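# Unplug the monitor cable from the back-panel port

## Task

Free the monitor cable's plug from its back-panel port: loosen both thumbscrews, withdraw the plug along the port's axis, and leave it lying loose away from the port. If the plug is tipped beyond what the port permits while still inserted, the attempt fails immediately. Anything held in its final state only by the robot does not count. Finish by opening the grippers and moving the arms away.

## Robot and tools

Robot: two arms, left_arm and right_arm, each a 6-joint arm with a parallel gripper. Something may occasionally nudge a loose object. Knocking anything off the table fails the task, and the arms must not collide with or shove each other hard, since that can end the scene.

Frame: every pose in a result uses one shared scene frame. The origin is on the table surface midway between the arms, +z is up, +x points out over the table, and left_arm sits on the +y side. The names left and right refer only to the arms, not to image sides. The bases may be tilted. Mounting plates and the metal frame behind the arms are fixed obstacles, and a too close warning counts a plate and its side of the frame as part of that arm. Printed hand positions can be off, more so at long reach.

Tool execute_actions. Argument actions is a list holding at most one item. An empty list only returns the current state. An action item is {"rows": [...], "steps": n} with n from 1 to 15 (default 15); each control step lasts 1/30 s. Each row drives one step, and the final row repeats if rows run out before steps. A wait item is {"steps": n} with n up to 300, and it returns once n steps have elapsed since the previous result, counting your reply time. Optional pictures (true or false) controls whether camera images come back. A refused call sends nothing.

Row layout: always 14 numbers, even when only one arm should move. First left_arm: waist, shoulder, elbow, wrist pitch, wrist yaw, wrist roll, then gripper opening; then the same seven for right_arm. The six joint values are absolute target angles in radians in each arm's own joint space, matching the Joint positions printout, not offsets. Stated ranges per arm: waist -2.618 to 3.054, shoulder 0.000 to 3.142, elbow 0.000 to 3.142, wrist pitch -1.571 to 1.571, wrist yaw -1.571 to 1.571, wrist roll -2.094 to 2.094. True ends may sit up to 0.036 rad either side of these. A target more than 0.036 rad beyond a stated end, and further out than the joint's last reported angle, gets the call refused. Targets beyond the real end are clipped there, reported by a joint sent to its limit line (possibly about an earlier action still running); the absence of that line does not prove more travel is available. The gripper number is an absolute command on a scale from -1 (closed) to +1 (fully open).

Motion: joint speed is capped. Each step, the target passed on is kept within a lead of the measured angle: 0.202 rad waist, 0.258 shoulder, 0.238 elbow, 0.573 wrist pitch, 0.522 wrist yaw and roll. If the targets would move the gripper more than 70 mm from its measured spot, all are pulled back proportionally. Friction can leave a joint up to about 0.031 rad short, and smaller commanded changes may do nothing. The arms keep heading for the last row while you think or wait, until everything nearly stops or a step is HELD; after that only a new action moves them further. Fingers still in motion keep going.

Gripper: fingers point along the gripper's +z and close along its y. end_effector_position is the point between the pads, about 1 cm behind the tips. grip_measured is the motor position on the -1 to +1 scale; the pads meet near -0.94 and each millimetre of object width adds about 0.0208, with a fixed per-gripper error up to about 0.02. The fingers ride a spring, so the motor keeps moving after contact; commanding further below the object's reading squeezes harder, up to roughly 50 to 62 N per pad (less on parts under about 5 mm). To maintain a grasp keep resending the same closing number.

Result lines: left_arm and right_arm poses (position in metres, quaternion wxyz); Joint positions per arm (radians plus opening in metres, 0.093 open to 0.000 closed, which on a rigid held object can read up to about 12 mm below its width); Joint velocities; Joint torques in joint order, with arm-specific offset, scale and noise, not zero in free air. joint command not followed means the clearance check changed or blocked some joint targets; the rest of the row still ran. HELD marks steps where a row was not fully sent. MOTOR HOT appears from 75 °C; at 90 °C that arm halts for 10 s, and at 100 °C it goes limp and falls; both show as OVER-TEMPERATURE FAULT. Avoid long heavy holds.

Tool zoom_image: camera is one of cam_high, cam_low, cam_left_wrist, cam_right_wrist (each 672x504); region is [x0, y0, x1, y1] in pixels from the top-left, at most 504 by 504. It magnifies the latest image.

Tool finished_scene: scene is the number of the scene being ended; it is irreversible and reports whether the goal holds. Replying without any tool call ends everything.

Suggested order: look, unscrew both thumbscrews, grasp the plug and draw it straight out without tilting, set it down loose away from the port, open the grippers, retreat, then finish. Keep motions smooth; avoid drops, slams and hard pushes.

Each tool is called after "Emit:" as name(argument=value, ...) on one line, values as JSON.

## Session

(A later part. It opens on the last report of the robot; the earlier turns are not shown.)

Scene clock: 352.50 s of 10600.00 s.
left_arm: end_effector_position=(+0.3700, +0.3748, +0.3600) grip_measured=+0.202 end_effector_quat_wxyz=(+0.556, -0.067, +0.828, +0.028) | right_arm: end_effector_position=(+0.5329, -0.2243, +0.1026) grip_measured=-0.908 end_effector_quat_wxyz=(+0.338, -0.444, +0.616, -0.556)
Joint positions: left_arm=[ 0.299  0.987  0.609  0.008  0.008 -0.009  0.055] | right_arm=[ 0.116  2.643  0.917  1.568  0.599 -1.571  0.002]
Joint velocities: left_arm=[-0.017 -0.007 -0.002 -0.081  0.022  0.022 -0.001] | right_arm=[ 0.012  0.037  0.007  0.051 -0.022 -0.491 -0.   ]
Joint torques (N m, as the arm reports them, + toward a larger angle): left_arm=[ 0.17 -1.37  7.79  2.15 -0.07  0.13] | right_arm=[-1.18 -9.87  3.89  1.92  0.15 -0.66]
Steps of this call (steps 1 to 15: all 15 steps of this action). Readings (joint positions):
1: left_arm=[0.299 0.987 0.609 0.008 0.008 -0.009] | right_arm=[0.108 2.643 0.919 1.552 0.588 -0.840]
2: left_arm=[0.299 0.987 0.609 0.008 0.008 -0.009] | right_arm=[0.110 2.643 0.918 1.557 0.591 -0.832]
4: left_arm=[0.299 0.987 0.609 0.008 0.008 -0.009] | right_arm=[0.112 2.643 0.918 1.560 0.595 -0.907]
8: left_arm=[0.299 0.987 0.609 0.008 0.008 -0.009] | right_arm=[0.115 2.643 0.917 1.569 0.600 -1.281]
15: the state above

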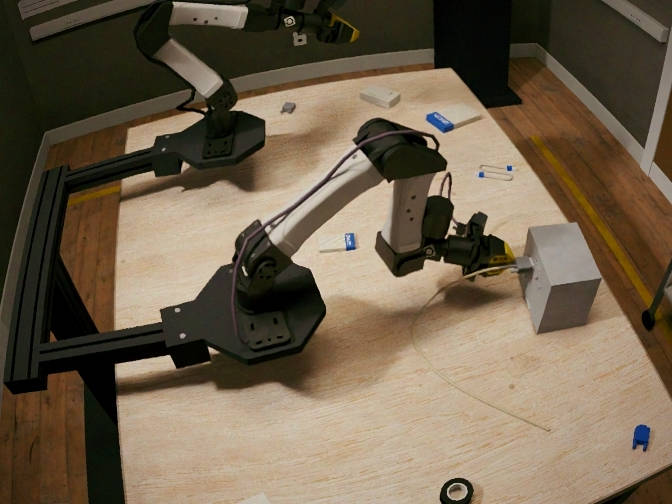

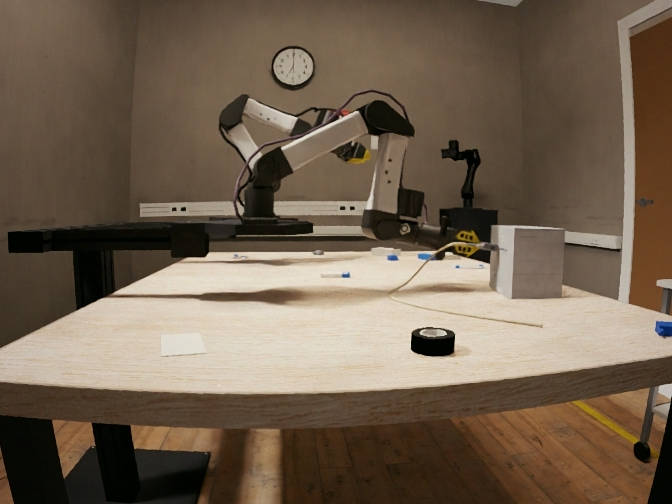

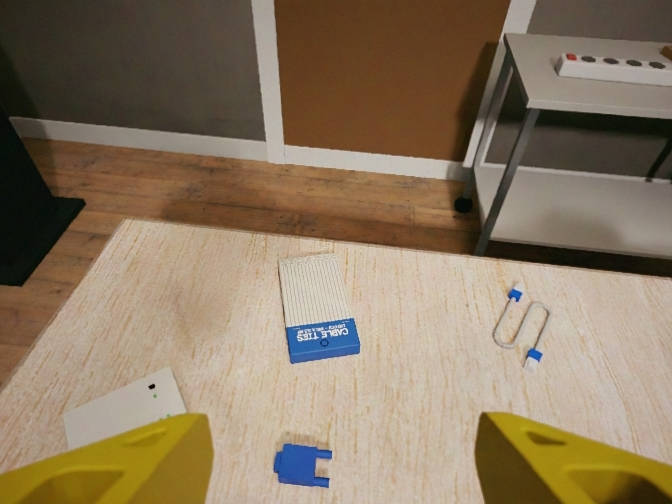

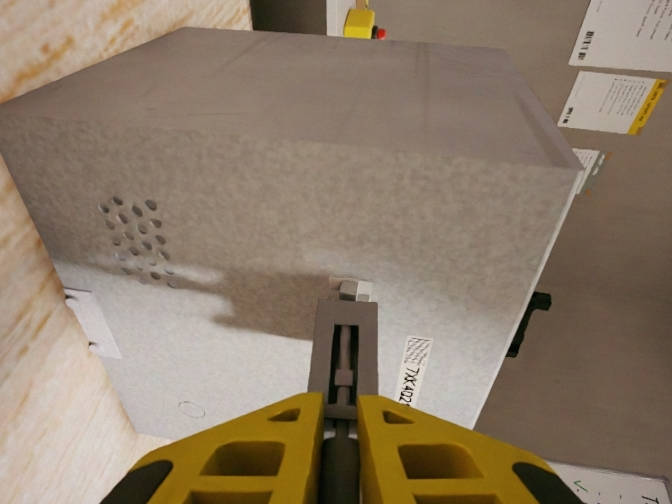

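Holding again; continuing strokes.

Emit:
execute_actions(actions=[{"rows":[[0.3,1,0.6,0,0,0,0.2,0.112,2.65,0.92,1.56,0.6,-1.6,-0.6],[0.3,1,0.6,0,0,0,0.2,0.112,2.65,0.92,1.56,0.6,-1.6,-0.6],[0.3,1,0.6,0,0,0,0.2,0.112,2.65,0.92,1.56,0.6,-0.5,-0.6]]}], pictures=false)

Emit:
execute_actions(actions=[{"rows":[[0.3,1,0.6,0,0,0,0.2,0.112,2.65,0.92,1.56,0.6,-0.6,-0.92],[0.3,1,0.6,0,0,0,0.2,0.112,2.65,0.92,1.56,0.6,-0.6,-0.92],[0.3,1,0.6,0,0,0,0.2,0.112,2.65,0.92,1.56,0.6,-1.75,-0.92]]}], pictures=false)

Emit:
execute_actions(actions=[{"rows":[[0.3,1,0.6,0,0,0,0.2,0.112,2.65,0.92,1.56,0.6,-1.6,-0.6],[0.3,1,0.6,0,0,0,0.2,0.112,2.65,0.92,1.56,0.6,-1.6,-0.6],[0.3,1,0.6,0,0,0,0.2,0.112,2.65,0.92,1.56,0.6,-0.5,-0.6]]}], pictures=false)

Emit:
execute_actions(actions=[{"rows":[[0.3,1,0.6,0,0,0,0.2,0.112,2.65,0.92,1.56,0.6,-0.6,-0.92],[0.3,1,0.6,0,0,0,0.2,0.112,2.65,0.92,1.56,0.6,-0.6,-0.92],[0.3,1,0.6,0,0,0,0.2,0.112,2.65,0.92,1.56,0.6,-1.75,-0.92]]}], pictures=false)

Emit:
execute_actions(actions=[{"rows":[[0.3,1,0.6,0,0,0,0.2,0.112,2.65,0.92,1.56,0.6,-1.6,-0.6],[0.3,1,0.6,0,0,0,0.2,0.112,2.65,0.92,1.56,0.6,-1.6,-0.6],[0.3,1,0.6,0,0,0,0.2,0.112,2.65,0.92,1.56,0.6,-0.5,-0.6]]}], pictures=false)

Emit:
execute_actions(actions=[{"rows":[[0.3,1,0.6,0,0,0,0.2,0.112,2.65,0.92,1.56,0.6,-0.6,-0.92],[0.3,1,0.6,0,0,0,0.2,0.112,2.65,0.92,1.56,0.6,-0.6,-0.92],[0.3,1,0.6,0,0,0,0.2,0.112,2.65,0.92,1.56,0.6,-1.75,-0.92]]}], pictures=false)

Emit:
execute_actions(actions=[{"rows":[[0.3,1,0.6,0,0,0,0.2,0.112,2.65,0.92,1.56,0.6,-1.6,-0.6],[0.3,1,0.6,0,0,0,0.2,0.112,2.65,0.92,1.56,0.6,-1.6,-0.6],[0.3,1,0.6,0,0,0,0.2,0.112,2.65,0.92,1.56,0.6,-0.5,-0.6]]}], pictures=false)

Emit:
execute_actions(actions=[{"rows":[[0.3,1,0.6,0,0,0,0.2,0.112,2.65,0.92,1.56,0.6,-0.6,-0.92],[0.3,1,0.6,0,0,0,0.2,0.112,2.65,0.92,1.56,0.6,-0.6,-0.92],[0.3,1,0.6,0,0,0,0.2,0.112,2.65,0.92,1.56,0.6,-1.75,-0.92]]}], pictures=false)

Emit:
execute_actions(actions=[{"rows":[[0.3,1,0.6,0,0,0,0.2,0.112,2.65,0.92,1.56,0.6,-1.6,-0.6],[0.3,1,0.6,0,0,0,0.2,0.112,2.65,0.92,1.56,0.6,-1.6,-0.6],[0.3,1,0.6,0,0,0,0.2,0.112,2.65,0.92,1.56,0.6,-0.5,-0.6]]}], pictures=false)

Emit:
execute_actions(actions=[{"rows":[[0.3,1,0.6,0,0,0,0.2,0.112,2.65,0.92,1.56,0.6,-0.6,-0.92],[0.3,1,0.6,0,0,0,0.2,0.112,2.65,0.92,1.56,0.6,-0.6,-0.92],[0.3,1,0.6,0,0,0,0.2,0.112,2.65,0.92,1.56,0.6,-1.75,-0.92]]}], pictures=false)

Emit:
execute_actions(actions=[{"rows":[[0.3,1,0.6,0,0,0,0.2,0.112,2.65,0.92,1.56,0.6,-1.6,-0.6],[0.3,1,0.6,0,0,0,0.2,0.112,2.65,0.92,1.56,0.6,-1.6,-0.6],[0.3,1,0.6,0,0,0,0.2,0.112,2.65,0.92,1.56,0.6,-0.5,-0.6]]}], pictures=false)

Emit:
execute_actions(actions=[{"rows":[[0.3,1,0.6,0,0,0,0.2,0.112,2.65,0.92,1.56,0.6,-0.6,-0.92],[0.3,1,0.6,0,0,0,0.2,0.112,2.65,0.92,1.56,0.6,-0.6,-0.92],[0.3,1,0.6,0,0,0,0.2,0.112,2.65,0.92,1.56,0.6,-1.75,-0.92]]}], pictures=false)

Emit:
execute_actions(actions=[{"rows":[[0.3,1,0.6,0,0,0,0.2,0.112,2.65,0.92,1.56,0.6,-1.6,-0.6]],"steps":6}])

Scene clock: 376.80 s of 10600.00 s.
left_arm: end_effector_position=(+0.3700, +0.3748, +0.3600) grip_measured=+0.202 end_effector_quat_wxyz=(+0.556, -0.067, +0.828, +0.028) | right_arm: end_effector_position=(+0.5312, -0.2215, +0.0971) grip_measured=-0.602 end_effector_quat_wxyz=(+0.550, -0.122, +0.754, -0.336)
Joint positions: left_arm=[ 0.299  0.987  0.609  0.008  0.008 -0.009  0.055] | right_arm=[ 0.119  2.65   0.914  1.559  0.589 -0.623  0.016]
Joint velocities: left_arm=[-0.007 -0.002 -0.002 -0.022  0.066  0.022 -0.   ] | right_arm=[ 0.012 -0.002 -0.012 -0.007  0.022  0.755 -0.002]
Joint torques (N m, as the arm reports them, + toward a larger angle): left_arm=[ 0.23 -1.38  7.68  2.15 -0.07  0.11] | right_arm=[-0.83 -9.78  3.89  2.02  0.19  0.12]
Steps of this call (steps 1 to 30: the robot went on to your last target; steps 31 to 90: nothing new was sent; then 20.80 s passed at rest; steps 91 to 105: all 15 steps of this action). Readings (joint positions):
91: left_arm=[0.299 0.987 0.609 0.008 0.008 -0.009] | right_arm=[0.117 2.645 0.915 1.568 0.602 -1.632]
92: left_arm=[0.299 0.987 0.609 0.008 0.008 -0.009] | right_arm=[0.117 2.647 0.914 1.560 0.602 -1.627]
94: left_arm=[0.299 0.987 0.609 0.008 0.008 -0.009] | right_arm=[0.118 2.650 0.914 1.555 0.599 -1.443]
98: left_arm=[0.299 0.987 0.609 0.008 0.008 -0.009] | right_arm=[0.119 2.650 0.914 1.556 0.588 -1.046]
105: the state above

Scene clock: 377.30 s of 10600.00 s.
left_arm: end_effector_position=(+0.3700, +0.3748, +0.3600) grip_measured=+0.202 end_effector_quat_wxyz=(+0.556, -0.067, +0.828, +0.028) | right_arm: end_effector_position=(+0.5308, -0.2247, +0.1009) grip_measured=-0.907 end_effector_quat_wxyz=(+0.320, -0.458, +0.606, -0.565)
Joint positions: left_arm=[ 0.299  0.987  0.609  0.008  0.008 -0.009  0.055] | right_arm=[ 0.119  2.647  0.914  1.57   0.609 -1.621  0.002]
Joint velocities: left_arm=[-0.017  0.007  0.017 -0.022  0.037 -0.007 -0.001] | right_arm=[ 0.002 -0.002  0.002 -0.081 -0.051 -0.696  0.   ]
Joint torques (N m, as the arm reports them, + toward a larger angle): left_arm=[ 0.09 -1.43  7.85  2.14 -0.08  0.1 ] | right_arm=[-0.96 -9.69  4.31  1.99  0.13 -0.23]
Steps of this call (steps 1 to 15: all 15 steps of this action). Readings (joint positions):
1: left_arm=[0.299 0.987 0.609 0.008 0.008 -0.009] | right_arm=[0.119 2.650 0.914 1.559 0.592 -0.617]
2: left_arm=[0.299 0.987 0.609 0.008 0.008 -0.009] | right_arm=[0.119 2.650 0.914 1.560 0.592 -0.615]
4: left_arm=[0.299 0.987 0.609 0.008 0.008 -0.009] | right_arm=[0.119 2.650 0.914 1.561 0.596 -0.800]
8: left_arm=[0.299 0.987 0.609 0.008 0.008 -0.009] | right_arm=[0.119 2.650 0.914 1.570 0.605 -1.198]
15: the state above

Scene clock: 377.80 s of 10600.00 s.
left_arm: end_effector_position=(+0.3700, +0.3748, +0.3600) grip_measured=+0.202 end_effector_quat_wxyz=(+0.556, -0.067, +0.828, +0.028) | right_arm: end_effector_position=(+0.5312, -0.2214, +0.0971) grip_measured=-0.602 end_effector_quat_wxyz=(+0.551, -0.121, +0.754, -0.336)
Joint positions: left_arm=[ 0.299  0.987  0.609  0.008  0.008 -0.009  0.055] | right_arm=[ 0.119  2.65   0.914  1.559  0.589 -0.621  0.016]
Joint velocities: left_arm=[-0.007 -0.007 -0.007 -0.022  0.037 -0.007 -0.001] | right_arm=[-0.027 -0.002  0.022 -0.037  0.022  0.755 -0.001]
Joint torques (N m, as the arm reports them, + toward a larger angle): left_arm=[ 0.21 -1.43  7.75  2.16 -0.12  0.1 ] | right_arm=[-0.93 -9.69  4.14  2.08  0.25  0.07]
Steps of this call (steps 1 to 15: all 15 steps of this action). Readings (joint positions):
1: left_arm=[0.299 0.987 0.609 0.008 0.008 -0.009] | right_arm=[0.119 2.647 0.914 1.569 0.609 -1.621]
2: left_arm=[0.299 0.987 0.609 0.008 0.008 -0.009] | right_arm=[0.119 2.648 0.914 1.561 0.607 -1.619]
4: left_arm=[0.299 0.987 0.609 0.008 0.008 -0.009] | right_arm=[0.119 2.650 0.914 1.554 0.601 -1.435]
8: left_arm=[0.299 0.987 0.609 0.008 0.008 -0.009] | right_arm=[0.119 2.650 0.914 1.555 0.588 -1.038]
15: the state above

Scene clock: 378.30 s of 10600.00 s.
left_arm: end_effector_position=(+0.3700, +0.3748, +0.3600) grip_measured=+0.202 end_effector_quat_wxyz=(+0.556, -0.067, +0.828, +0.028) | right_arm: end_effector_position=(+0.5308, -0.2248, +0.1009) grip_measured=-0.907 end_effector_quat_wxyz=(+0.321, -0.458, +0.607, -0.565)
Joint positions: left_arm=[ 0.299  0.987  0.609  0.008  0.008 -0.009  0.055] | right_arm=[ 0.119  2.647  0.914  1.57   0.608 -1.62   0.002]
Joint velocities: left_arm=[-0.002  0.007 -0.017  0.037 -0.081  0.051 -0.001] | right_arm=[-0.007 -0.007  0.002  0.022 -0.007 -0.784  0.001]
Joint torques (N m, as the arm reports them, + toward a larger angle): left_arm=[ 0.24 -1.37  7.77  2.15 -0.08  0.12] | right_arm=[-0.92 -9.74  3.98  1.98  0.09 -0.28]
Steps of this call (steps 1 to 15: all 15 steps of this action). Readings (joint positions):
1: left_arm=[0.299 0.987 0.609 0.008 0.008 -0.009] | right_arm=[0.119 2.650 0.914 1.559 0.591 -0.615]
2: left_arm=[0.299 0.987 0.609 0.008 0.008 -0.009] | right_arm=[0.119 2.650 0.914 1.559 0.592 -0.614]
4: left_arm=[0.299 0.987 0.609 0.008 0.008 -0.009] | right_arm=[0.119 2.650 0.914 1.561 0.595 -0.798]
8: left_arm=[0.299 0.987 0.609 0.008 0.008 -0.009] | right_arm=[0.119 2.650 0.914 1.570 0.605 -1.196]
15: the state above

Scene clock: 378.80 s of 10600.00 s.
left_arm: end_effector_position=(+0.3700, +0.3748, +0.3600) grip_measured=+0.202 end_effector_quat_wxyz=(+0.556, -0.067, +0.828, +0.028) | right_arm: end_effector_position=(+0.5311, -0.2213, +0.0969) grip_measured=-0.602 end_effector_quat_wxyz=(+0.550, -0.121, +0.755, -0.336)
Joint positions: left_arm=[ 0.299  0.987  0.609  0.008  0.008 -0.009  0.055] | right_arm=[ 0.12   2.65   0.914  1.559  0.589 -0.621  0.016]
Joint velocities: left_arm=[ 0.017  0.002 -0.017  0.051 -0.007 -0.037 -0.001] | right_arm=[ 0.027 -0.007 -0.002  0.007  0.007  0.755  0.001]
Joint torques (N m, as the arm reports them, + toward a larger angle): left_arm=[ 0.15 -1.32  7.79  2.16 -0.07  0.13] | right_arm=[-0.94 -9.95  3.99  2.12  0.22  0.04]
Steps of this call (steps 1 to 15: all 15 steps of this action). Readings (joint positions):
1: left_arm=[0.299 0.987 0.609 0.008 0.008 -0.009] | right_arm=[0.119 2.647 0.914 1.569 0.608 -1.620]
2: left_arm=[0.299 0.987 0.609 0.008 0.008 -0.009] | right_arm=[0.119 2.648 0.914 1.561 0.607 -1.618]
4: left_arm=[0.299 0.987 0.609 0.008 0.008 -0.009] | right_arm=[0.119 2.650 0.914 1.553 0.600 -1.434]
8: left_arm=[0.299 0.987 0.609 0.008 0.008 -0.009] | right_arm=[0.119 2.650 0.914 1.555 0.588 -1.038]
15: the state above

Scene clock: 379.30 s of 10600.00 s.
left_arm: end_effector_position=(+0.3700, +0.3748, +0.3600) grip_measured=+0.202 end_effector_quat_wxyz=(+0.556, -0.067, +0.828, +0.028) | right_arm: end_effector_position=(+0.5306, -0.2250, +0.1007) grip_measured=-0.907 end_effector_quat_wxyz=(+0.320, -0.458, +0.607, -0.566)
Joint positions: left_arm=[ 0.299  0.987  0.609  0.008  0.008 -0.009  0.055] | right_arm=[ 0.119  2.647  0.914  1.57   0.611 -1.62   0.002]
Joint velocities: left_arm=[-0.002 -0.012 -0.012 -0.037 -0.022 -0.037  0.   ] | right_arm=[-0.002  0.002 -0.027  0.007 -0.022 -0.799 -0.003]
Joint torques (N m, as the arm reports them, + toward a larger angle): left_arm=[ 0.15 -1.33  7.79  2.14 -0.08  0.11] | right_arm=[-0.7  -9.84  4.19  2.01  0.01 -0.15]
Steps of this call (steps 1 to 15: all 15 steps of this action). Readings (joint positions):
1: left_arm=[0.299 0.987 0.609 0.008 0.008 -0.009] | right_arm=[0.120 2.650 0.914 1.559 0.592 -0.615]
2: left_arm=[0.299 0.987 0.609 0.008 0.008 -0.009] | right_arm=[0.119 2.650 0.914 1.559 0.593 -0.613]
4: left_arm=[0.299 0.987 0.609 0.008 0.008 -0.009] | right_arm=[0.119 2.650 0.914 1.561 0.596 -0.798]
8: left_arm=[0.299 0.987 0.609 0.008 0.008 -0.009] | right_arm=[0.119 2.650 0.914 1.570 0.606 -1.196]
15: the state above

Scene clock: 379.80 s of 10600.00 s.
left_arm: end_effector_position=(+0.3700, +0.3748, +0.3600) grip_measured=+0.202 end_effector_quat_wxyz=(+0.556, -0.067, +0.828, +0.028) | right_arm: end_effector_position=(+0.5311, -0.2214, +0.0969) grip_measured=-0.602 end_effector_quat_wxyz=(+0.550, -0.121, +0.755, -0.336)
Joint positions: left_arm=[ 0.299  0.987  0.609  0.008  0.008 -0.009  0.055] | right_arm=[ 0.12   2.65   0.914  1.559  0.589 -0.621  0.016]
Joint velocities: left_arm=[ 0.002 -0.012  0.007  0.022 -0.007  0.081 -0.   ] | right_arm=[ 0.017 -0.002  0.012  0.037  0.037  0.711 -0.   ]
Joint torques (N m, as the arm reports them, + toward a larger angle): left_arm=[ 0.16 -1.31  7.72  2.17 -0.08  0.09] | right_arm=[ -0.74 -10.07   4.38   2.02   0.23   0.1 ]
Steps of this call (steps 1 to 15: all 15 steps of this action). Readings (joint positions):
1: left_arm=[0.299 0.987 0.609 0.008 0.008 -0.009] | right_arm=[0.119 2.647 0.914 1.569 0.610 -1.621]
2: left_arm=[0.299 0.987 0.609 0.008 0.008 -0.009] | right_arm=[0.119 2.648 0.914 1.561 0.609 -1.618]
4: left_arm=[0.299 0.987 0.609 0.008 0.008 -0.009] | right_arm=[0.119 2.650 0.914 1.554 0.602 -1.434]
8: left_arm=[0.299 0.987 0.609 0.008 0.008 -0.009] | right_arm=[0.119 2.650 0.914 1.555 0.589 -1.038]
15: the state above

Scene clock: 380.30 s of 10600.00 s.
left_arm: end_effector_position=(+0.3700, +0.3748, +0.3600) grip_measured=+0.202 end_effector_quat_wxyz=(+0.556, -0.067, +0.828, +0.028) | right_arm: end_effector_position=(+0.5307, -0.2249, +0.1007) grip_measured=-0.907 end_effector_quat_wxyz=(+0.320, -0.458, +0.607, -0.565)
Joint positions: left_arm=[ 0.299  0.987  0.609  0.008  0.008 -0.009  0.055] | right_arm=[ 0.119  2.647  0.914  1.57   0.61  -1.62   0.002]
Joint velocities: left_arm=[-0.007  0.017 -0.007  0.037  0.037 -0.125  0.   ] | right_arm=[ 0.002 -0.007 -0.002  0.037  0.022 -0.769 -0.   ]
Joint torques (N m, as the arm reports them, + toward a larger angle): left_arm=[ 0.15 -1.33  7.76  2.14 -0.08  0.12] | right_arm=[-0.64 -9.3   4.03  1.99  0.1  -0.23]
Steps of this call (steps 1 to 15: all 15 steps of this action). Readings (joint positions):
1: left_arm=[0.299 0.987 0.609 0.008 0.008 -0.009] | right_arm=[0.119 2.650 0.914 1.559 0.592 -0.615]
2: left_arm=[0.299 0.987 0.609 0.008 0.008 -0.009] | right_arm=[0.119 2.650 0.914 1.559 0.592 -0.614]
4: left_arm=[0.299 0.987 0.609 0.008 0.008 -0.009] | right_arm=[0.119 2.650 0.914 1.561 0.596 -0.798]
8: left_arm=[0.299 0.987 0.609 0.008 0.008 -0.009] | right_arm=[0.119 2.650 0.914 1.570 0.606 -1.196]
15: the state above

Scene clock: 380.80 s of 10600.00 s.
left_arm: end_effector_position=(+0.3700, +0.3748, +0.3600) grip_measured=+0.202 end_effector_quat_wxyz=(+0.556, -0.067, +0.828, +0.028) | right_arm: end_effector_position=(+0.5311, -0.2213, +0.0970) grip_measured=-0.602 end_effector_quat_wxyz=(+0.551, -0.122, +0.755, -0.336)
Joint positions: left_arm=[ 0.299  0.987  0.609  0.008  0.008 -0.009  0.055] | right_arm=[ 0.12   2.65   0.914  1.559  0.589 -0.621  0.016]
Joint velocities: left_arm=[-0.017 -0.007  0.002 -0.022  0.066  0.037  0.001] | right_arm=[-0.002  0.002 -0.002  0.037  0.051  0.784 -0.001]
Joint torques (N m, as the arm reports them, + toward a larger angle): left_arm=[ 0.12 -1.45  7.89  2.17 -0.07  0.11] | right_arm=[-1.15 -9.82  4.12  2.1   0.18  0.05]
Steps of this call (steps 1 to 15: all 15 steps of this action). Readings (joint positions):
1: left_arm=[0.299 0.987 0.609 0.008 0.008 -0.009] | right_arm=[0.119 2.647 0.914 1.569 0.610 -1.621]
2: left_arm=[0.299 0.987 0.609 0.008 0.008 -0.009] | right_arm=[0.119 2.648 0.914 1.561 0.608 -1.618]
4: left_arm=[0.299 0.987 0.609 0.008 0.008 -0.009] | right_arm=[0.119 2.650 0.914 1.554 0.602 -1.434]
8: left_arm=[0.299 0.987 0.609 0.008 0.008 -0.009] | right_arm=[0.119 2.650 0.914 1.555 0.589 -1.038]
15: the state above

Scene clock: 381.30 s of 10600.00 s.
left_arm: end_effector_position=(+0.3700, +0.3748, +0.3600) grip_measured=+0.202 end_effector_quat_wxyz=(+0.556, -0.067, +0.828, +0.028) | right_arm: end_effector_position=(+0.5307, -0.2249, +0.1007) grip_measured=-0.907 end_effector_quat_wxyz=(+0.320, -0.458, +0.607, -0.565)
Joint positions: left_arm=[ 0.299  0.987  0.609  0.008  0.008 -0.009  0.055] | right_arm=[ 0.119  2.647  0.914  1.57   0.61  -1.62   0.002]
Joint velocities: left_arm=[-0.012 -0.017 -0.007  0.037  0.051  0.051 -0.001] | right_arm=[-0.017  0.022 -0.017  0.037  0.007 -0.755 -0.001]
Joint torques (N m, as the arm reports them, + toward a larger angle): left_arm=[ 0.11 -1.41  7.82  2.15 -0.11  0.14] | right_arm=[-0.71 -9.69  3.86  1.97  0.07 -0.11]
Steps of this call (steps 1 to 15: all 15 steps of this action). Readings (joint positions):
1: left_arm=[0.299 0.987 0.609 0.008 0.008 -0.009] | right_arm=[0.119 2.650 0.914 1.559 0.591 -0.615]
2: left_arm=[0.299 0.987 0.609 0.008 0.008 -0.009] | right_arm=[0.119 2.650 0.914 1.559 0.592 -0.614]
4: left_arm=[0.299 0.987 0.609 0.008 0.008 -0.009] | right_arm=[0.119 2.650 0.914 1.561 0.596 -0.798]
8: left_arm=[0.299 0.987 0.609 0.008 0.008 -0.009] | right_arm=[0.119 2.650 0.914 1.570 0.606 -1.196]
15: the state above

Scene clock: 381.80 s of 10600.00 s.
left_arm: end_effector_position=(+0.3700, +0.3748, +0.3600) grip_measured=+0.202 end_effector_quat_wxyz=(+0.556, -0.067, +0.828, +0.028) | right_arm: end_effector_position=(+0.5311, -0.2214, +0.0969) grip_measured=-0.602 end_effector_quat_wxyz=(+0.550, -0.121, +0.755, -0.336)
Joint positions: left_arm=[ 0.299  0.987  0.609  0.008  0.008 -0.009  0.055] | right_arm=[ 0.12   2.65   0.914  1.559  0.589 -0.621  0.016]
Joint velocities: left_arm=[-0.007  0.017 -0.017 -0.007  0.051 -0.007 -0.001] | right_arm=[-0.002 -0.007  0.002 -0.037  0.037  0.725 -0.   ]
Joint torques (N m, as the arm reports them, + toward a larger angle): left_arm=[ 0.16 -1.37  7.72  2.17 -0.09  0.1 ] | right_arm=[-1.01 -9.92  3.96  2.09  0.14  0.05]
Steps of this call (steps 1 to 15: all 15 steps of this action). Readings (joint positions):
1: left_arm=[0.299 0.987 0.609 0.008 0.008 -0.009] | right_arm=[0.119 2.647 0.914 1.569 0.610 -1.621]
2: left_arm=[0.299 0.987 0.609 0.008 0.008 -0.009] | right_arm=[0.119 2.649 0.914 1.561 0.609 -1.618]
4: left_arm=[0.299 0.987 0.609 0.008 0.008 -0.009] | right_arm=[0.119 2.650 0.914 1.554 0.602 -1.434]
8: left_arm=[0.299 0.987 0.609 0.008 0.008 -0.009] | right_arm=[0.119 2.650 0.914 1.555 0.589 -1.038]
15: the state above

Scene clock: 382.30 s of 10600.00 s.
left_arm: end_effector_position=(+0.3700, +0.3748, +0.3600) grip_measured=+0.202 end_effector_quat_wxyz=(+0.556, -0.067, +0.828, +0.028) | right_arm: end_effector_position=(+0.5306, -0.2249, +0.1007) grip_measured=-0.907 end_effector_quat_wxyz=(+0.320, -0.458, +0.607, -0.566)
Joint positions: left_arm=[ 0.299  0.987  0.609  0.008  0.008 -0.009  0.055] | right_arm=[ 0.119  2.647  0.914  1.57   0.61  -1.62   0.002]
Joint velocities: left_arm=[ 0.002 -0.002 -0.012 -0.022 -0.081 -0.007  0.   ] | right_arm=[-0.012  0.022 -0.002 -0.022 -0.022 -0.711 -0.001]
Joint torques (N m, as the arm reports them, + toward a larger angle): left_arm=[ 0.25 -1.34  7.76  2.15 -0.07  0.1 ] | right_arm=[-0.86 -9.56  4.16  1.99  0.09 -0.16]
Steps of this call (steps 1 to 15: all 15 steps of this action). Readings (joint positions):
1: left_arm=[0.299 0.987 0.609 0.008 0.008 -0.009] | right_arm=[0.119 2.650 0.914 1.559 0.592 -0.615]
2: left_arm=[0.299 0.987 0.609 0.008 0.008 -0.009] | right_arm=[0.119 2.650 0.914 1.559 0.593 -0.614]
4: left_arm=[0.299 0.987 0.609 0.008 0.008 -0.009] | right_arm=[0.119 2.650 0.914 1.561 0.596 -0.798]
8: left_arm=[0.299 0.987 0.609 0.008 0.008 -0.009] | right_arm=[0.119 2.650 0.914 1.570 0.606 -1.196]
15: the state above

Scene clock: 382.50 s of 10600.00 s.
left_arm: end_effector_position=(+0.3700, +0.3748, +0.3600) grip_measured=+0.202 end_effector_quat_wxyz=(+0.556, -0.067, +0.828, +0.028) | right_arm: end_effector_position=(+0.5299, -0.2247, +0.0968) grip_measured=-0.602 end_effector_quat_wxyz=(+0.318, -0.461, +0.610, -0.561)
Joint positions: left_arm=[ 0.299  0.987  0.609  0.008  0.008 -0.009  0.055] | right_arm=[ 0.119  2.65   0.914  1.556  0.608 -1.612  0.016]
Joint velocities: left_arm=[ 0.002  0.012  0.002  0.066  0.007  0.022 -0.001] | right_arm=[ 0.002  0.012  0.002 -0.095  0.066  0.022 -0.001]
Joint torques (N m, as the arm reports them, + toward a larger angle): left_arm=[ 0.16 -1.41  7.71  2.14 -0.1   0.12] | right_arm=[-0.69 -9.76  4.28  2.1   0.07  0.09]
Steps of this call (steps 1 to 6: all 6 steps of this action). Readings (joint positions):
1: left_arm=[0.299 0.987 0.609 0.008 0.008 -0.009] | right_arm=[0.119 2.647 0.914 1.569 0.610 -1.621]
2: left_arm=[0.299 0.987 0.609 0.008 0.008 -0.009] | right_arm=[0.119 2.649 0.914 1.561 0.609 -1.618]
4: left_arm=[0.299 0.987 0.609 0.008 0.008 -0.009] | right_arm=[0.119 2.650 0.914 1.556 0.608 -1.615]
6: the state above

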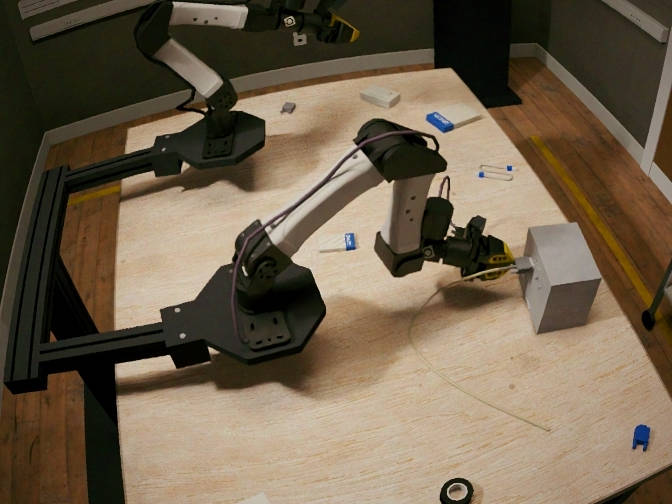

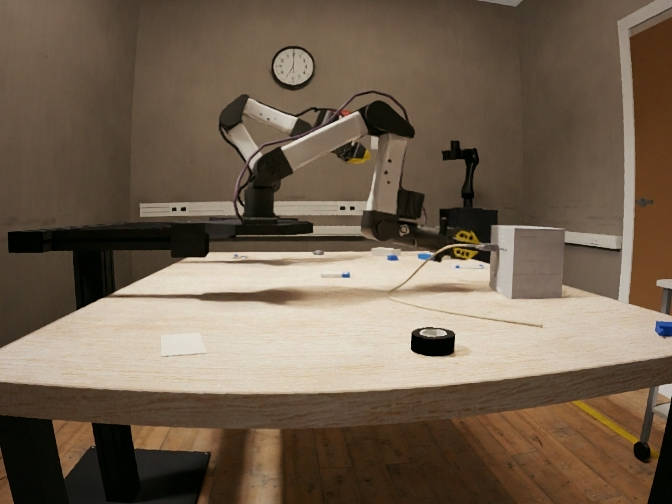

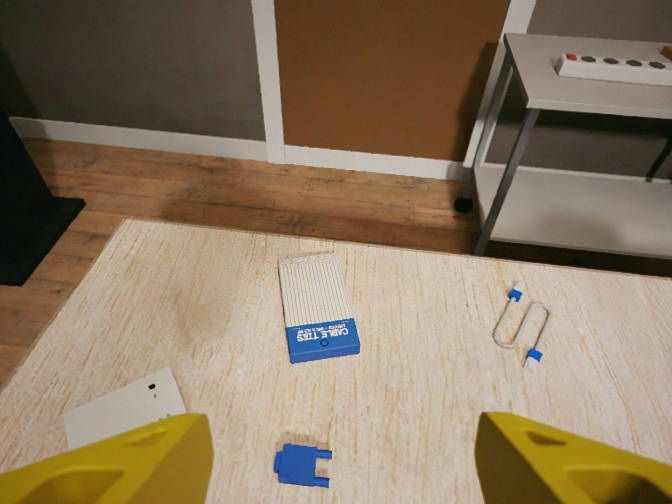

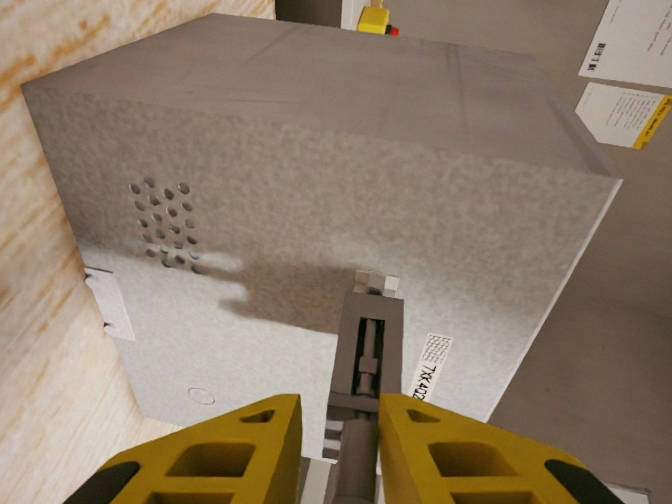

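Emit:
execute_actions(actions=[{"rows":[[0.3,1,0.6,0,0,0,0.2,0.22,2.64,0.92,1.56,0.6,-1.6,-0.5]],"steps":10}], pictures=false)

Emit:
execute_actions(actions=[{"rows":[[0.3,1,0.6,0,0,0,0.2,0.22,2.3,0.9,1.2,0.4,-0.8,0.1]]}], pictures=false)

Emit:
execute_actions(actions=[{"rows":[[0.3,1,0.6,0,0,0,0.2,-0.07,2.13,0.96,0.6,0.12,0,0.1]]}], pictures=false)

Emit:
execute_actions(actions=[{"steps":20}])

Scene clock: 388.00 s of 10600.00 s.
left_arm: end_effector_position=(+0.3700, +0.3748, +0.3600) grip_measured=+0.202 end_effector_quat_wxyz=(+0.556, -0.067, +0.828, +0.028) | right_arm: end_effector_position=(+0.5268, -0.1695, +0.0975) grip_measured=-0.502 end_effector_quat_wxyz=(+0.352, -0.494, +0.583, -0.540)
Joint positions: left_arm=[ 0.299  0.987  0.609  0.008  0.008 -0.009  0.055] | right_arm=[ 0.229  2.65   0.914  1.555  0.6   -1.607  0.021]
Joint velocities: left_arm=[ 0.002 -0.002 -0.002  0.022 -0.051 -0.022 -0.001] | right_arm=[-0.076 -0.002  0.007  0.007  0.007  0.051  0.   ]
Joint torques (N m, as the arm reports them, + toward a larger angle): left_arm=[ 0.23 -1.42  7.84  2.16 -0.08  0.14] | right_arm=[ -0.51 -10.24   3.96   2.18   0.17   0.08]
Steps of this call (steps 1 to 15: the robot went on to your last target; steps 16 to 90: nothing new was sent; then 2.17 s passed at rest; steps 91 to 100: all 10 steps of this action). Readings (joint positions):
91: left_arm=[0.299 0.987 0.609 0.008 0.008 -0.009] | right_arm=[0.128 2.650 0.914 1.555 0.612 -1.607]
92: left_arm=[0.299 0.987 0.609 0.008 0.008 -0.009] | right_arm=[0.146 2.650 0.914 1.555 0.613 -1.607]
94: left_arm=[0.299 0.987 0.609 0.008 0.008 -0.009] | right_arm=[0.194 2.650 0.914 1.555 0.610 -1.607]
98: left_arm=[0.299 0.987 0.609 0.008 0.008 -0.009] | right_arm=[0.233 2.650 0.914 1.555 0.600 -1.607]
100: the state above

Scene clock: 388.50 s of 10600.00 s.
left_arm: end_effector_position=(+0.3700, +0.3748, +0.3600) grip_measured=+0.202 end_effector_quat_wxyz=(+0.556, -0.067, +0.828, +0.028) | right_arm: end_effector_position=(+0.5617, -0.1351, +0.1962) grip_measured=+0.098 end_effector_quat_wxyz=(+0.569, -0.291, +0.704, -0.309)
Joint positions: left_arm=[ 0.299  0.987  0.609  0.008  0.008 -0.009  0.055] | right_arm=[ 0.223  2.291  0.91   1.224  0.415 -0.844  0.05 ]
Joint velocities: left_arm=[-0.002 -0.002 -0.002 -0.007 -0.037 -0.066 -0.001] | right_arm=[-0.002  0.071  0.002 -0.271 -0.037  0.212 -0.   ]
Joint torques (N m, as the arm reports them, + toward a larger angle): left_arm=[ 0.13 -1.35  7.79  2.15 -0.07  0.12] | right_arm=[-0.23 -9.52  5.31  2.24  0.09  0.15]
Steps of this call (steps 1 to 15: all 15 steps of this action). Readings (joint positions):
1: left_arm=[0.299 0.987 0.609 0.008 0.008 -0.009] | right_arm=[0.226 2.616 0.907 1.486 0.571 -1.523]
2: left_arm=[0.299 0.987 0.609 0.008 0.008 -0.009] | right_arm=[0.224 2.558 0.893 1.393 0.539 -1.425]
4: left_arm=[0.299 0.987 0.609 0.008 0.008 -0.009] | right_arm=[0.223 2.432 0.888 1.303 0.495 -1.245]
8: left_arm=[0.299 0.987 0.609 0.008 0.008 -0.009] | right_arm=[0.223 2.274 0.907 1.283 0.442 -0.984]
15: the state above

Scene clock: 389.00 s of 10600.00 s.
left_arm: end_effector_position=(+0.3700, +0.3748, +0.3600) grip_measured=+0.202 end_effector_quat_wxyz=(+0.556, -0.067, +0.828, +0.028) | right_arm: end_effector_position=(+0.5569, -0.2450, +0.1573) grip_measured=+0.099 end_effector_quat_wxyz=(+0.481, +0.012, +0.874, -0.060)
Joint positions: left_arm=[ 0.299  0.987  0.609  0.008  0.008 -0.009  0.055] | right_arm=[-0.07   2.128  0.956  0.626  0.141 -0.045  0.05 ]
Joint velocities: left_arm=[ 0.007 -0.002  0.002 -0.037 -0.037  0.007 -0.   ] | right_arm=[ 0.085 -0.017 -0.032 -0.271 -0.154  0.256 -0.   ]
Joint torques (N m, as the arm reports them, + toward a larger angle): left_arm=[ 0.19 -1.37  7.76  2.17 -0.06  0.13] | right_arm=[-0.61 -9.25  7.58  2.08  0.17 -0.02]
Steps of this call (steps 1 to 15: all 15 steps of this action). Readings (joint positions):
1: left_arm=[0.299 0.987 0.609 0.008 0.008 -0.009] | right_arm=[0.202 2.269 0.913 1.132 0.357 -0.759]
2: left_arm=[0.299 0.987 0.609 0.008 0.008 -0.009] | right_arm=[0.164 2.236 0.918 1.012 0.298 -0.663]
4: left_arm=[0.299 0.987 0.609 0.008 0.008 -0.009] | right_arm=[0.049 2.179 0.934 0.863 0.230 -0.474]
8: left_arm=[0.299 0.987 0.609 0.008 0.008 -0.009] | right_arm=[-0.109 2.129 0.956 0.729 0.191 -0.194]
15: the state above

Scene clock: 389.67 s of 10600.00 s.
left_arm: end_effector_position=(+0.3700, +0.3748, +0.3600) grip_measured=+0.202 end_effector_quat_wxyz=(+0.556, -0.067, +0.828, +0.028) | right_arm: end_effector_position=(+0.5542, -0.2420, +0.1526) grip_measured=+0.099 end_effector_quat_wxyz=(+0.473, +0.024, +0.880, -0.045)
Joint positions: left_arm=[ 0.299  0.987  0.609  0.008  0.008 -0.009  0.055] | right_arm=[-0.069  2.128  0.956  0.603  0.128 -0.007  0.05 ]
Joint velocities: left_arm=[-0.012 -0.002 -0.012 -0.081  0.022 -0.007 -0.001] | right_arm=[-0.017 -0.012  0.002  0.022  0.022 -0.007  0.001]
Joint torques (N m, as the arm reports them, + toward a larger angle): left_arm=[ 0.17 -1.35  7.8   2.13 -0.08  0.15] | right_arm=[-0.35 -9.8   7.7   2.    0.07  0.  ]
Steps of this call (steps 1 to 20: the robot went on to your last target). Readings (joint positions):
1: left_arm=[0.299 0.987 0.609 0.008 0.008 -0.009] | right_arm=[-0.069 2.128 0.956 0.621 0.137 -0.038]
2: left_arm=[0.299 0.987 0.609 0.008 0.008 -0.009] | right_arm=[-0.069 2.128 0.956 0.617 0.134 -0.032]
4: left_arm=[0.299 0.987 0.609 0.008 0.008 -0.009] | right_arm=[-0.069 2.128 0.956 0.611 0.132 -0.023]
8: left_arm=[0.299 0.987 0.609 0.008 0.008 -0.009] | right_arm=[-0.069 2.128 0.956 0.606 0.130 -0.013]
20: the state above

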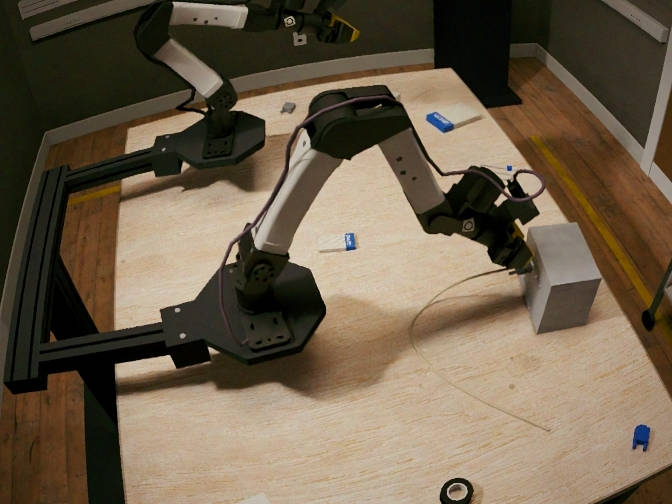

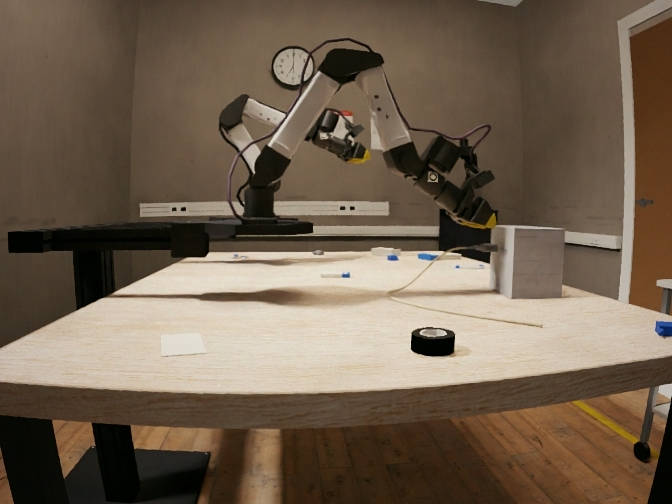

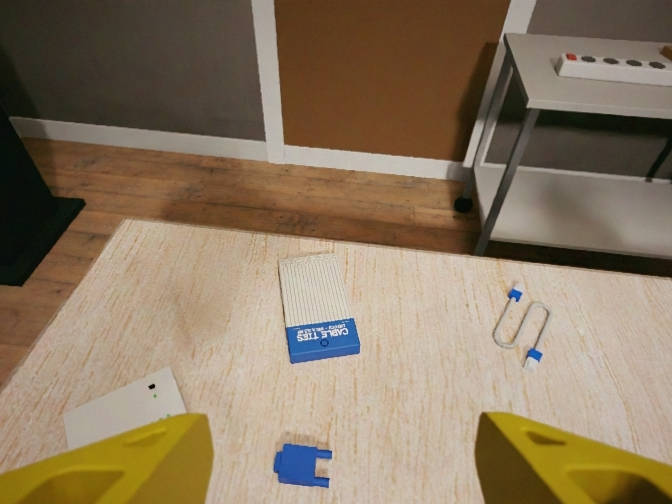

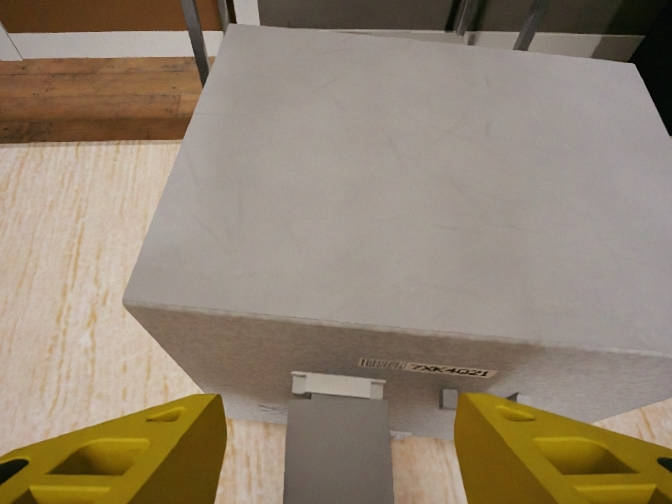

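Emit:
execute_actions(actions=[{"rows":[[0.3,1,0.6,0,0,0,0.2,-0.07,2.16,0.96,0.66,0.13,0.065,0.1],[0.3,1,0.6,0,0,0,0.2,-0.07,2.18,0.96,0.68,0.13,0.065,0.1],[0.3,1,0.6,0,0,0,0.2,-0.07,2.2,0.96,0.7,0.13,0.065,0.1],[0.3,1,0.6,0,0,0,0.2,-0.07,2.22,0.96,0.72,0.13,0.065,0.1],[0.3,1,0.6,0,0,0,0.2,-0.07,2.24,0.96,0.74,0.13,0.065,0.1],[0.3,1,0.6,0,0,0,0.2,-0.07,2.26,0.96,0.76,0.13,0.065,0.1],[0.3,1,0.6,0,0,0,0.2,-0.07,2.28,0.96,0.78,0.13,0.065,0.1],[0.3,1,0.6,0,0,0,0.2,-0.07,2.305,0.97,0.785,0.13,0.065,0.1]]}], pictures=false)

Emit:
execute_actions(actions=[{"steps":15}])

Scene clock: 394.50 s of 10600.00 s.
left_arm: end_effector_position=(+0.3700, +0.3748, +0.3600) grip_measured=+0.202 end_effector_quat_wxyz=(+0.556, -0.067, +0.828, +0.028) | right_arm: end_effector_position=(+0.5467, -0.2409, +0.0910) grip_measured=+0.099 end_effector_quat_wxyz=(+0.456, +0.051, +0.888, -0.031)
Joint positions: left_arm=[ 0.299  0.987  0.609  0.008  0.008 -0.009  0.055] | right_arm=[-0.069  2.312  0.956  0.746  0.128  0.056  0.05 ]
Joint velocities: left_arm=[ 0.022 -0.017  0.012 -0.037  0.051 -0.007 -0.   ] | right_arm=[-0.007  0.007  0.002  0.227 -0.081 -0.007  0.   ]
Joint torques (N m, as the arm reports them, + toward a larger angle): left_arm=[ 0.14 -1.33  7.72  2.15 -0.1   0.12] | right_arm=[ -0.2  -10.69   7.46   1.97   0.18   0.08]
Steps of this call (steps 1 to 15: the robot went on to your last target; steps 16 to 90: nothing new was sent; then 1.33 s passed at rest; steps 91 to 105: all 15 steps of this action). Readings (joint positions):
91: left_arm=[0.299 0.987 0.609 0.008 0.008 -0.009] | right_arm=[-0.069 2.130 0.956 0.610 0.128 0.004]
92: left_arm=[0.299 0.987 0.609 0.008 0.008 -0.009] | right_arm=[-0.069 2.137 0.956 0.624 0.128 0.015]
94: left_arm=[0.299 0.987 0.609 0.008 0.008 -0.009] | right_arm=[-0.069 2.163 0.956 0.659 0.128 0.031]
98: left_arm=[0.299 0.987 0.609 0.008 0.008 -0.009] | right_arm=[-0.069 2.250 0.956 0.724 0.128 0.047]
105: the state above

Scene clock: 395.00 s of 10600.00 s.
left_arm: end_effector_position=(+0.3700, +0.3748, +0.3600) grip_measured=+0.202 end_effector_quat_wxyz=(+0.556, -0.067, +0.828, +0.028) | right_arm: end_effector_position=(+0.5501, -0.2409, +0.0958) grip_measured=+0.099 end_effector_quat_wxyz=(+0.466, +0.053, +0.883, -0.030)
Joint positions: left_arm=[ 0.299  0.987  0.609  0.008  0.008 -0.009  0.055] | right_arm=[-0.069  2.312  0.956  0.771  0.128  0.058  0.05 ]
Joint velocities: left_arm=[-0.007 -0.012  0.007 -0.037 -0.037 -0.037  0.001] | right_arm=[-0.027 -0.017 -0.012  0.051  0.007  0.051 -0.   ]
Joint torques (N m, as the arm reports them, + toward a larger angle): left_arm=[ 0.17 -1.35  7.81  2.15 -0.08  0.14] | right_arm=[ -0.19 -10.57   7.76   2.13   0.14  -0.01]
Steps of this call (steps 1 to 15: the robot went on to your last target). Readings (joint positions):
1: left_arm=[0.299 0.987 0.609 0.008 0.008 -0.009] | right_arm=[-0.069 2.312 0.956 0.753 0.128 0.056]
2: left_arm=[0.299 0.987 0.609 0.008 0.008 -0.009] | right_arm=[-0.069 2.312 0.956 0.758 0.128 0.057]
4: left_arm=[0.299 0.987 0.609 0.008 0.008 -0.009] | right_arm=[-0.069 2.312 0.956 0.763 0.128 0.058]
8: left_arm=[0.299 0.987 0.609 0.008 0.008 -0.009] | right_arm=[-0.069 2.312 0.956 0.768 0.128 0.058]
15: the state above

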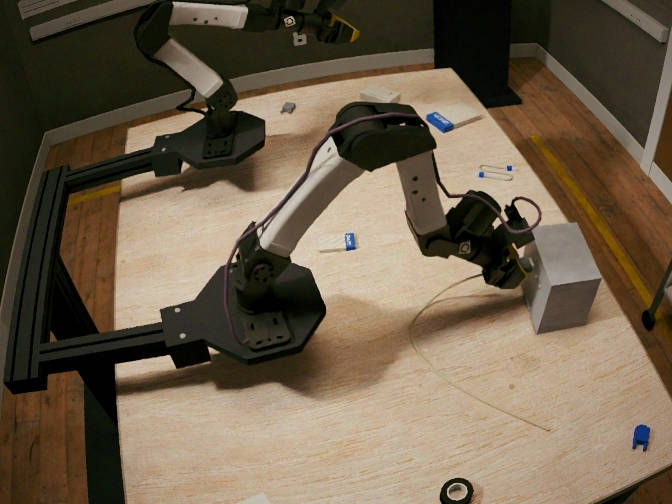

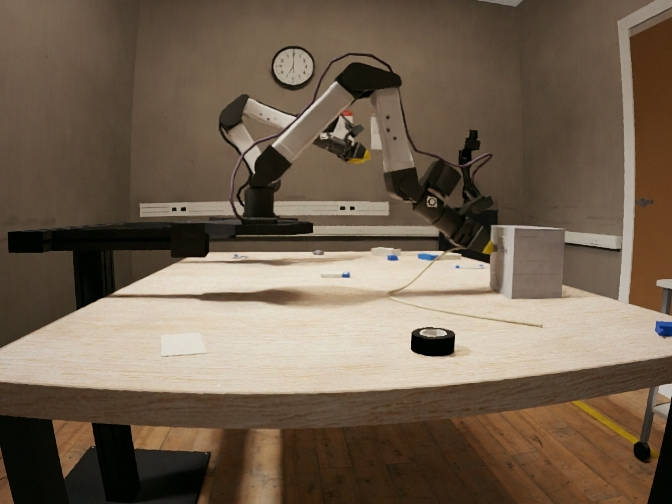

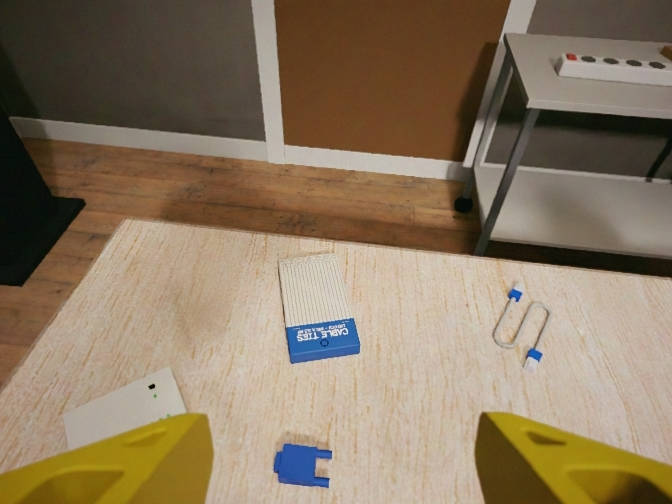

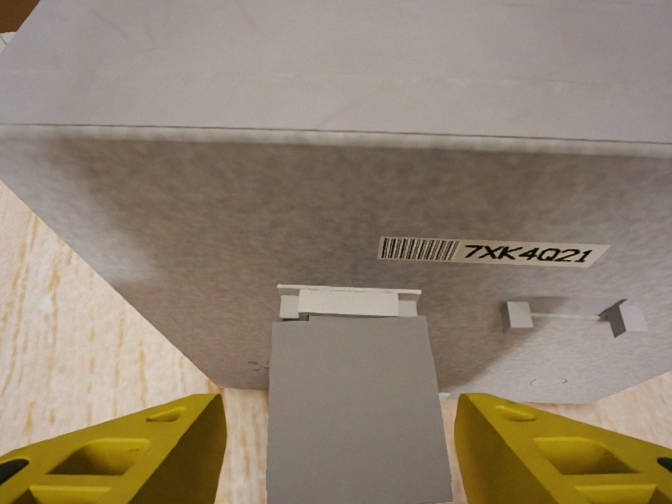

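Shift ~3 mm toward -y via yaw and go forward ~1 cm.

Emit:
execute_actions(actions=[{"rows":[[0.3,1,0.6,0,0,0,0.2,-0.07,2.312,1.01,0.73,0.155,0.075,0.0]]}])

Scene clock: 396.63 s of 10600.00 s.
left_arm: end_effector_position=(+0.3700, +0.3748, +0.3600) grip_measured=+0.202 end_effector_quat_wxyz=(+0.556, -0.067, +0.828, +0.028) | right_arm: end_effector_position=(+0.5594, -0.2439, +0.1011) grip_measured=+0.001 end_effector_quat_wxyz=(+0.468, +0.061, +0.881, -0.036)
Joint positions: left_arm=[ 0.299  0.987  0.609  0.008  0.008 -0.009  0.055] | right_arm=[-0.069  2.312  0.996  0.735  0.146  0.068  0.045]
Joint velocities: left_arm=[-0.017  0.002 -0.012 -0.037 -0.066 -0.066  0.   ] | right_arm=[-0.002 -0.007  0.012  0.037 -0.037  0.037  0.001]
Joint torques (N m, as the arm reports them, + toward a larger angle): left_arm=[ 0.11 -1.36  7.83  2.16 -0.08  0.14] | right_arm=[ -0.31 -10.53   7.67   2.03   0.32  -0.02]
Steps of this call (steps 1 to 15: the robot went on to your last target; steps 16 to 34: nothing new was sent; steps 35 to 49: all 15 steps of this action). Readings (joint positions):
35: left_arm=[0.299 0.987 0.609 0.008 0.008 -0.009] | right_arm=[-0.069 2.312 0.962 0.763 0.131 0.060]
36: left_arm=[0.299 0.987 0.609 0.008 0.008 -0.009] | right_arm=[-0.069 2.312 0.971 0.751 0.134 0.062]
38: left_arm=[0.299 0.987 0.609 0.008 0.008 -0.009] | right_arm=[-0.069 2.312 0.987 0.745 0.139 0.064]
42: left_arm=[0.299 0.987 0.609 0.008 0.008 -0.009] | right_arm=[-0.069 2.312 0.996 0.744 0.143 0.067]
49: the state above

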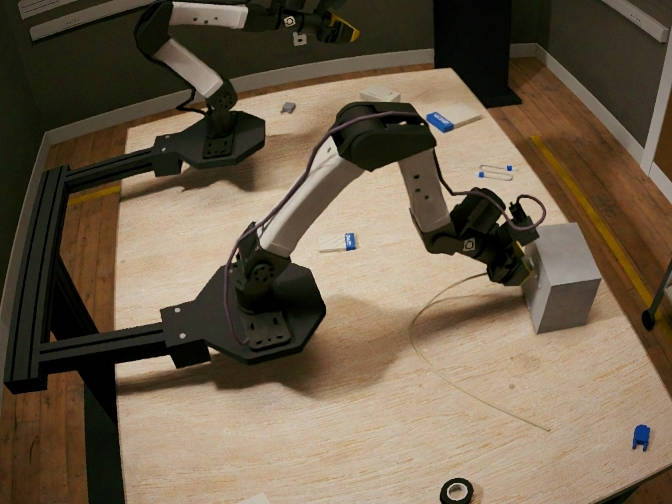

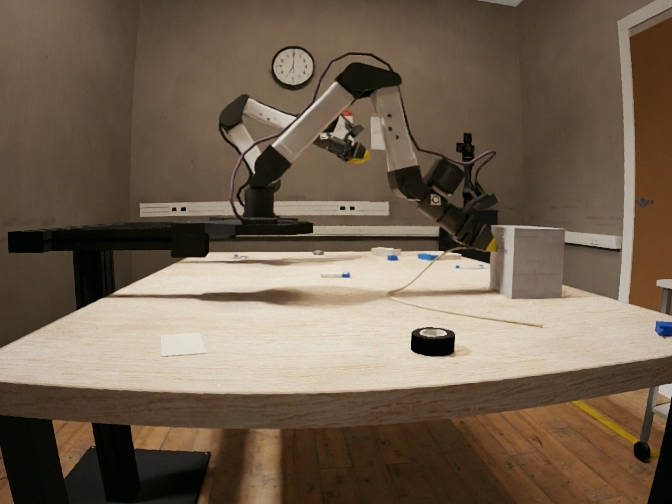

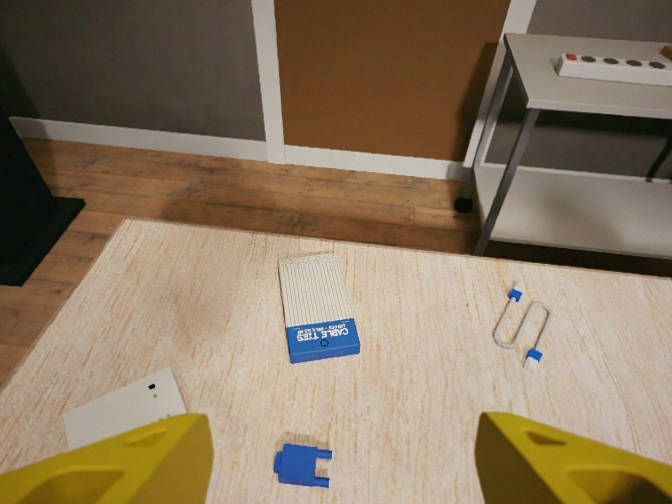

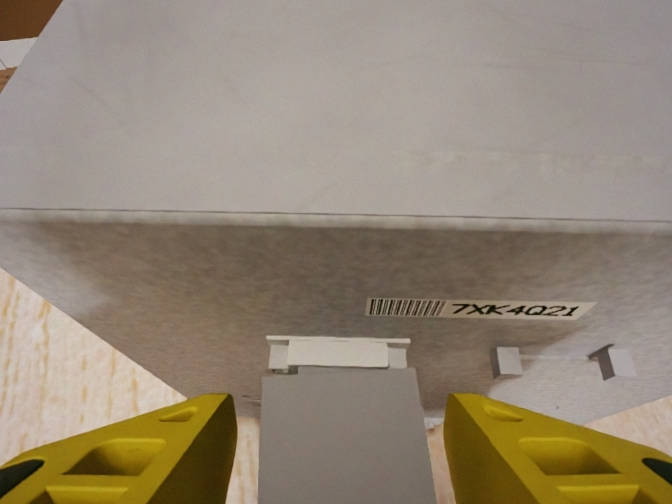

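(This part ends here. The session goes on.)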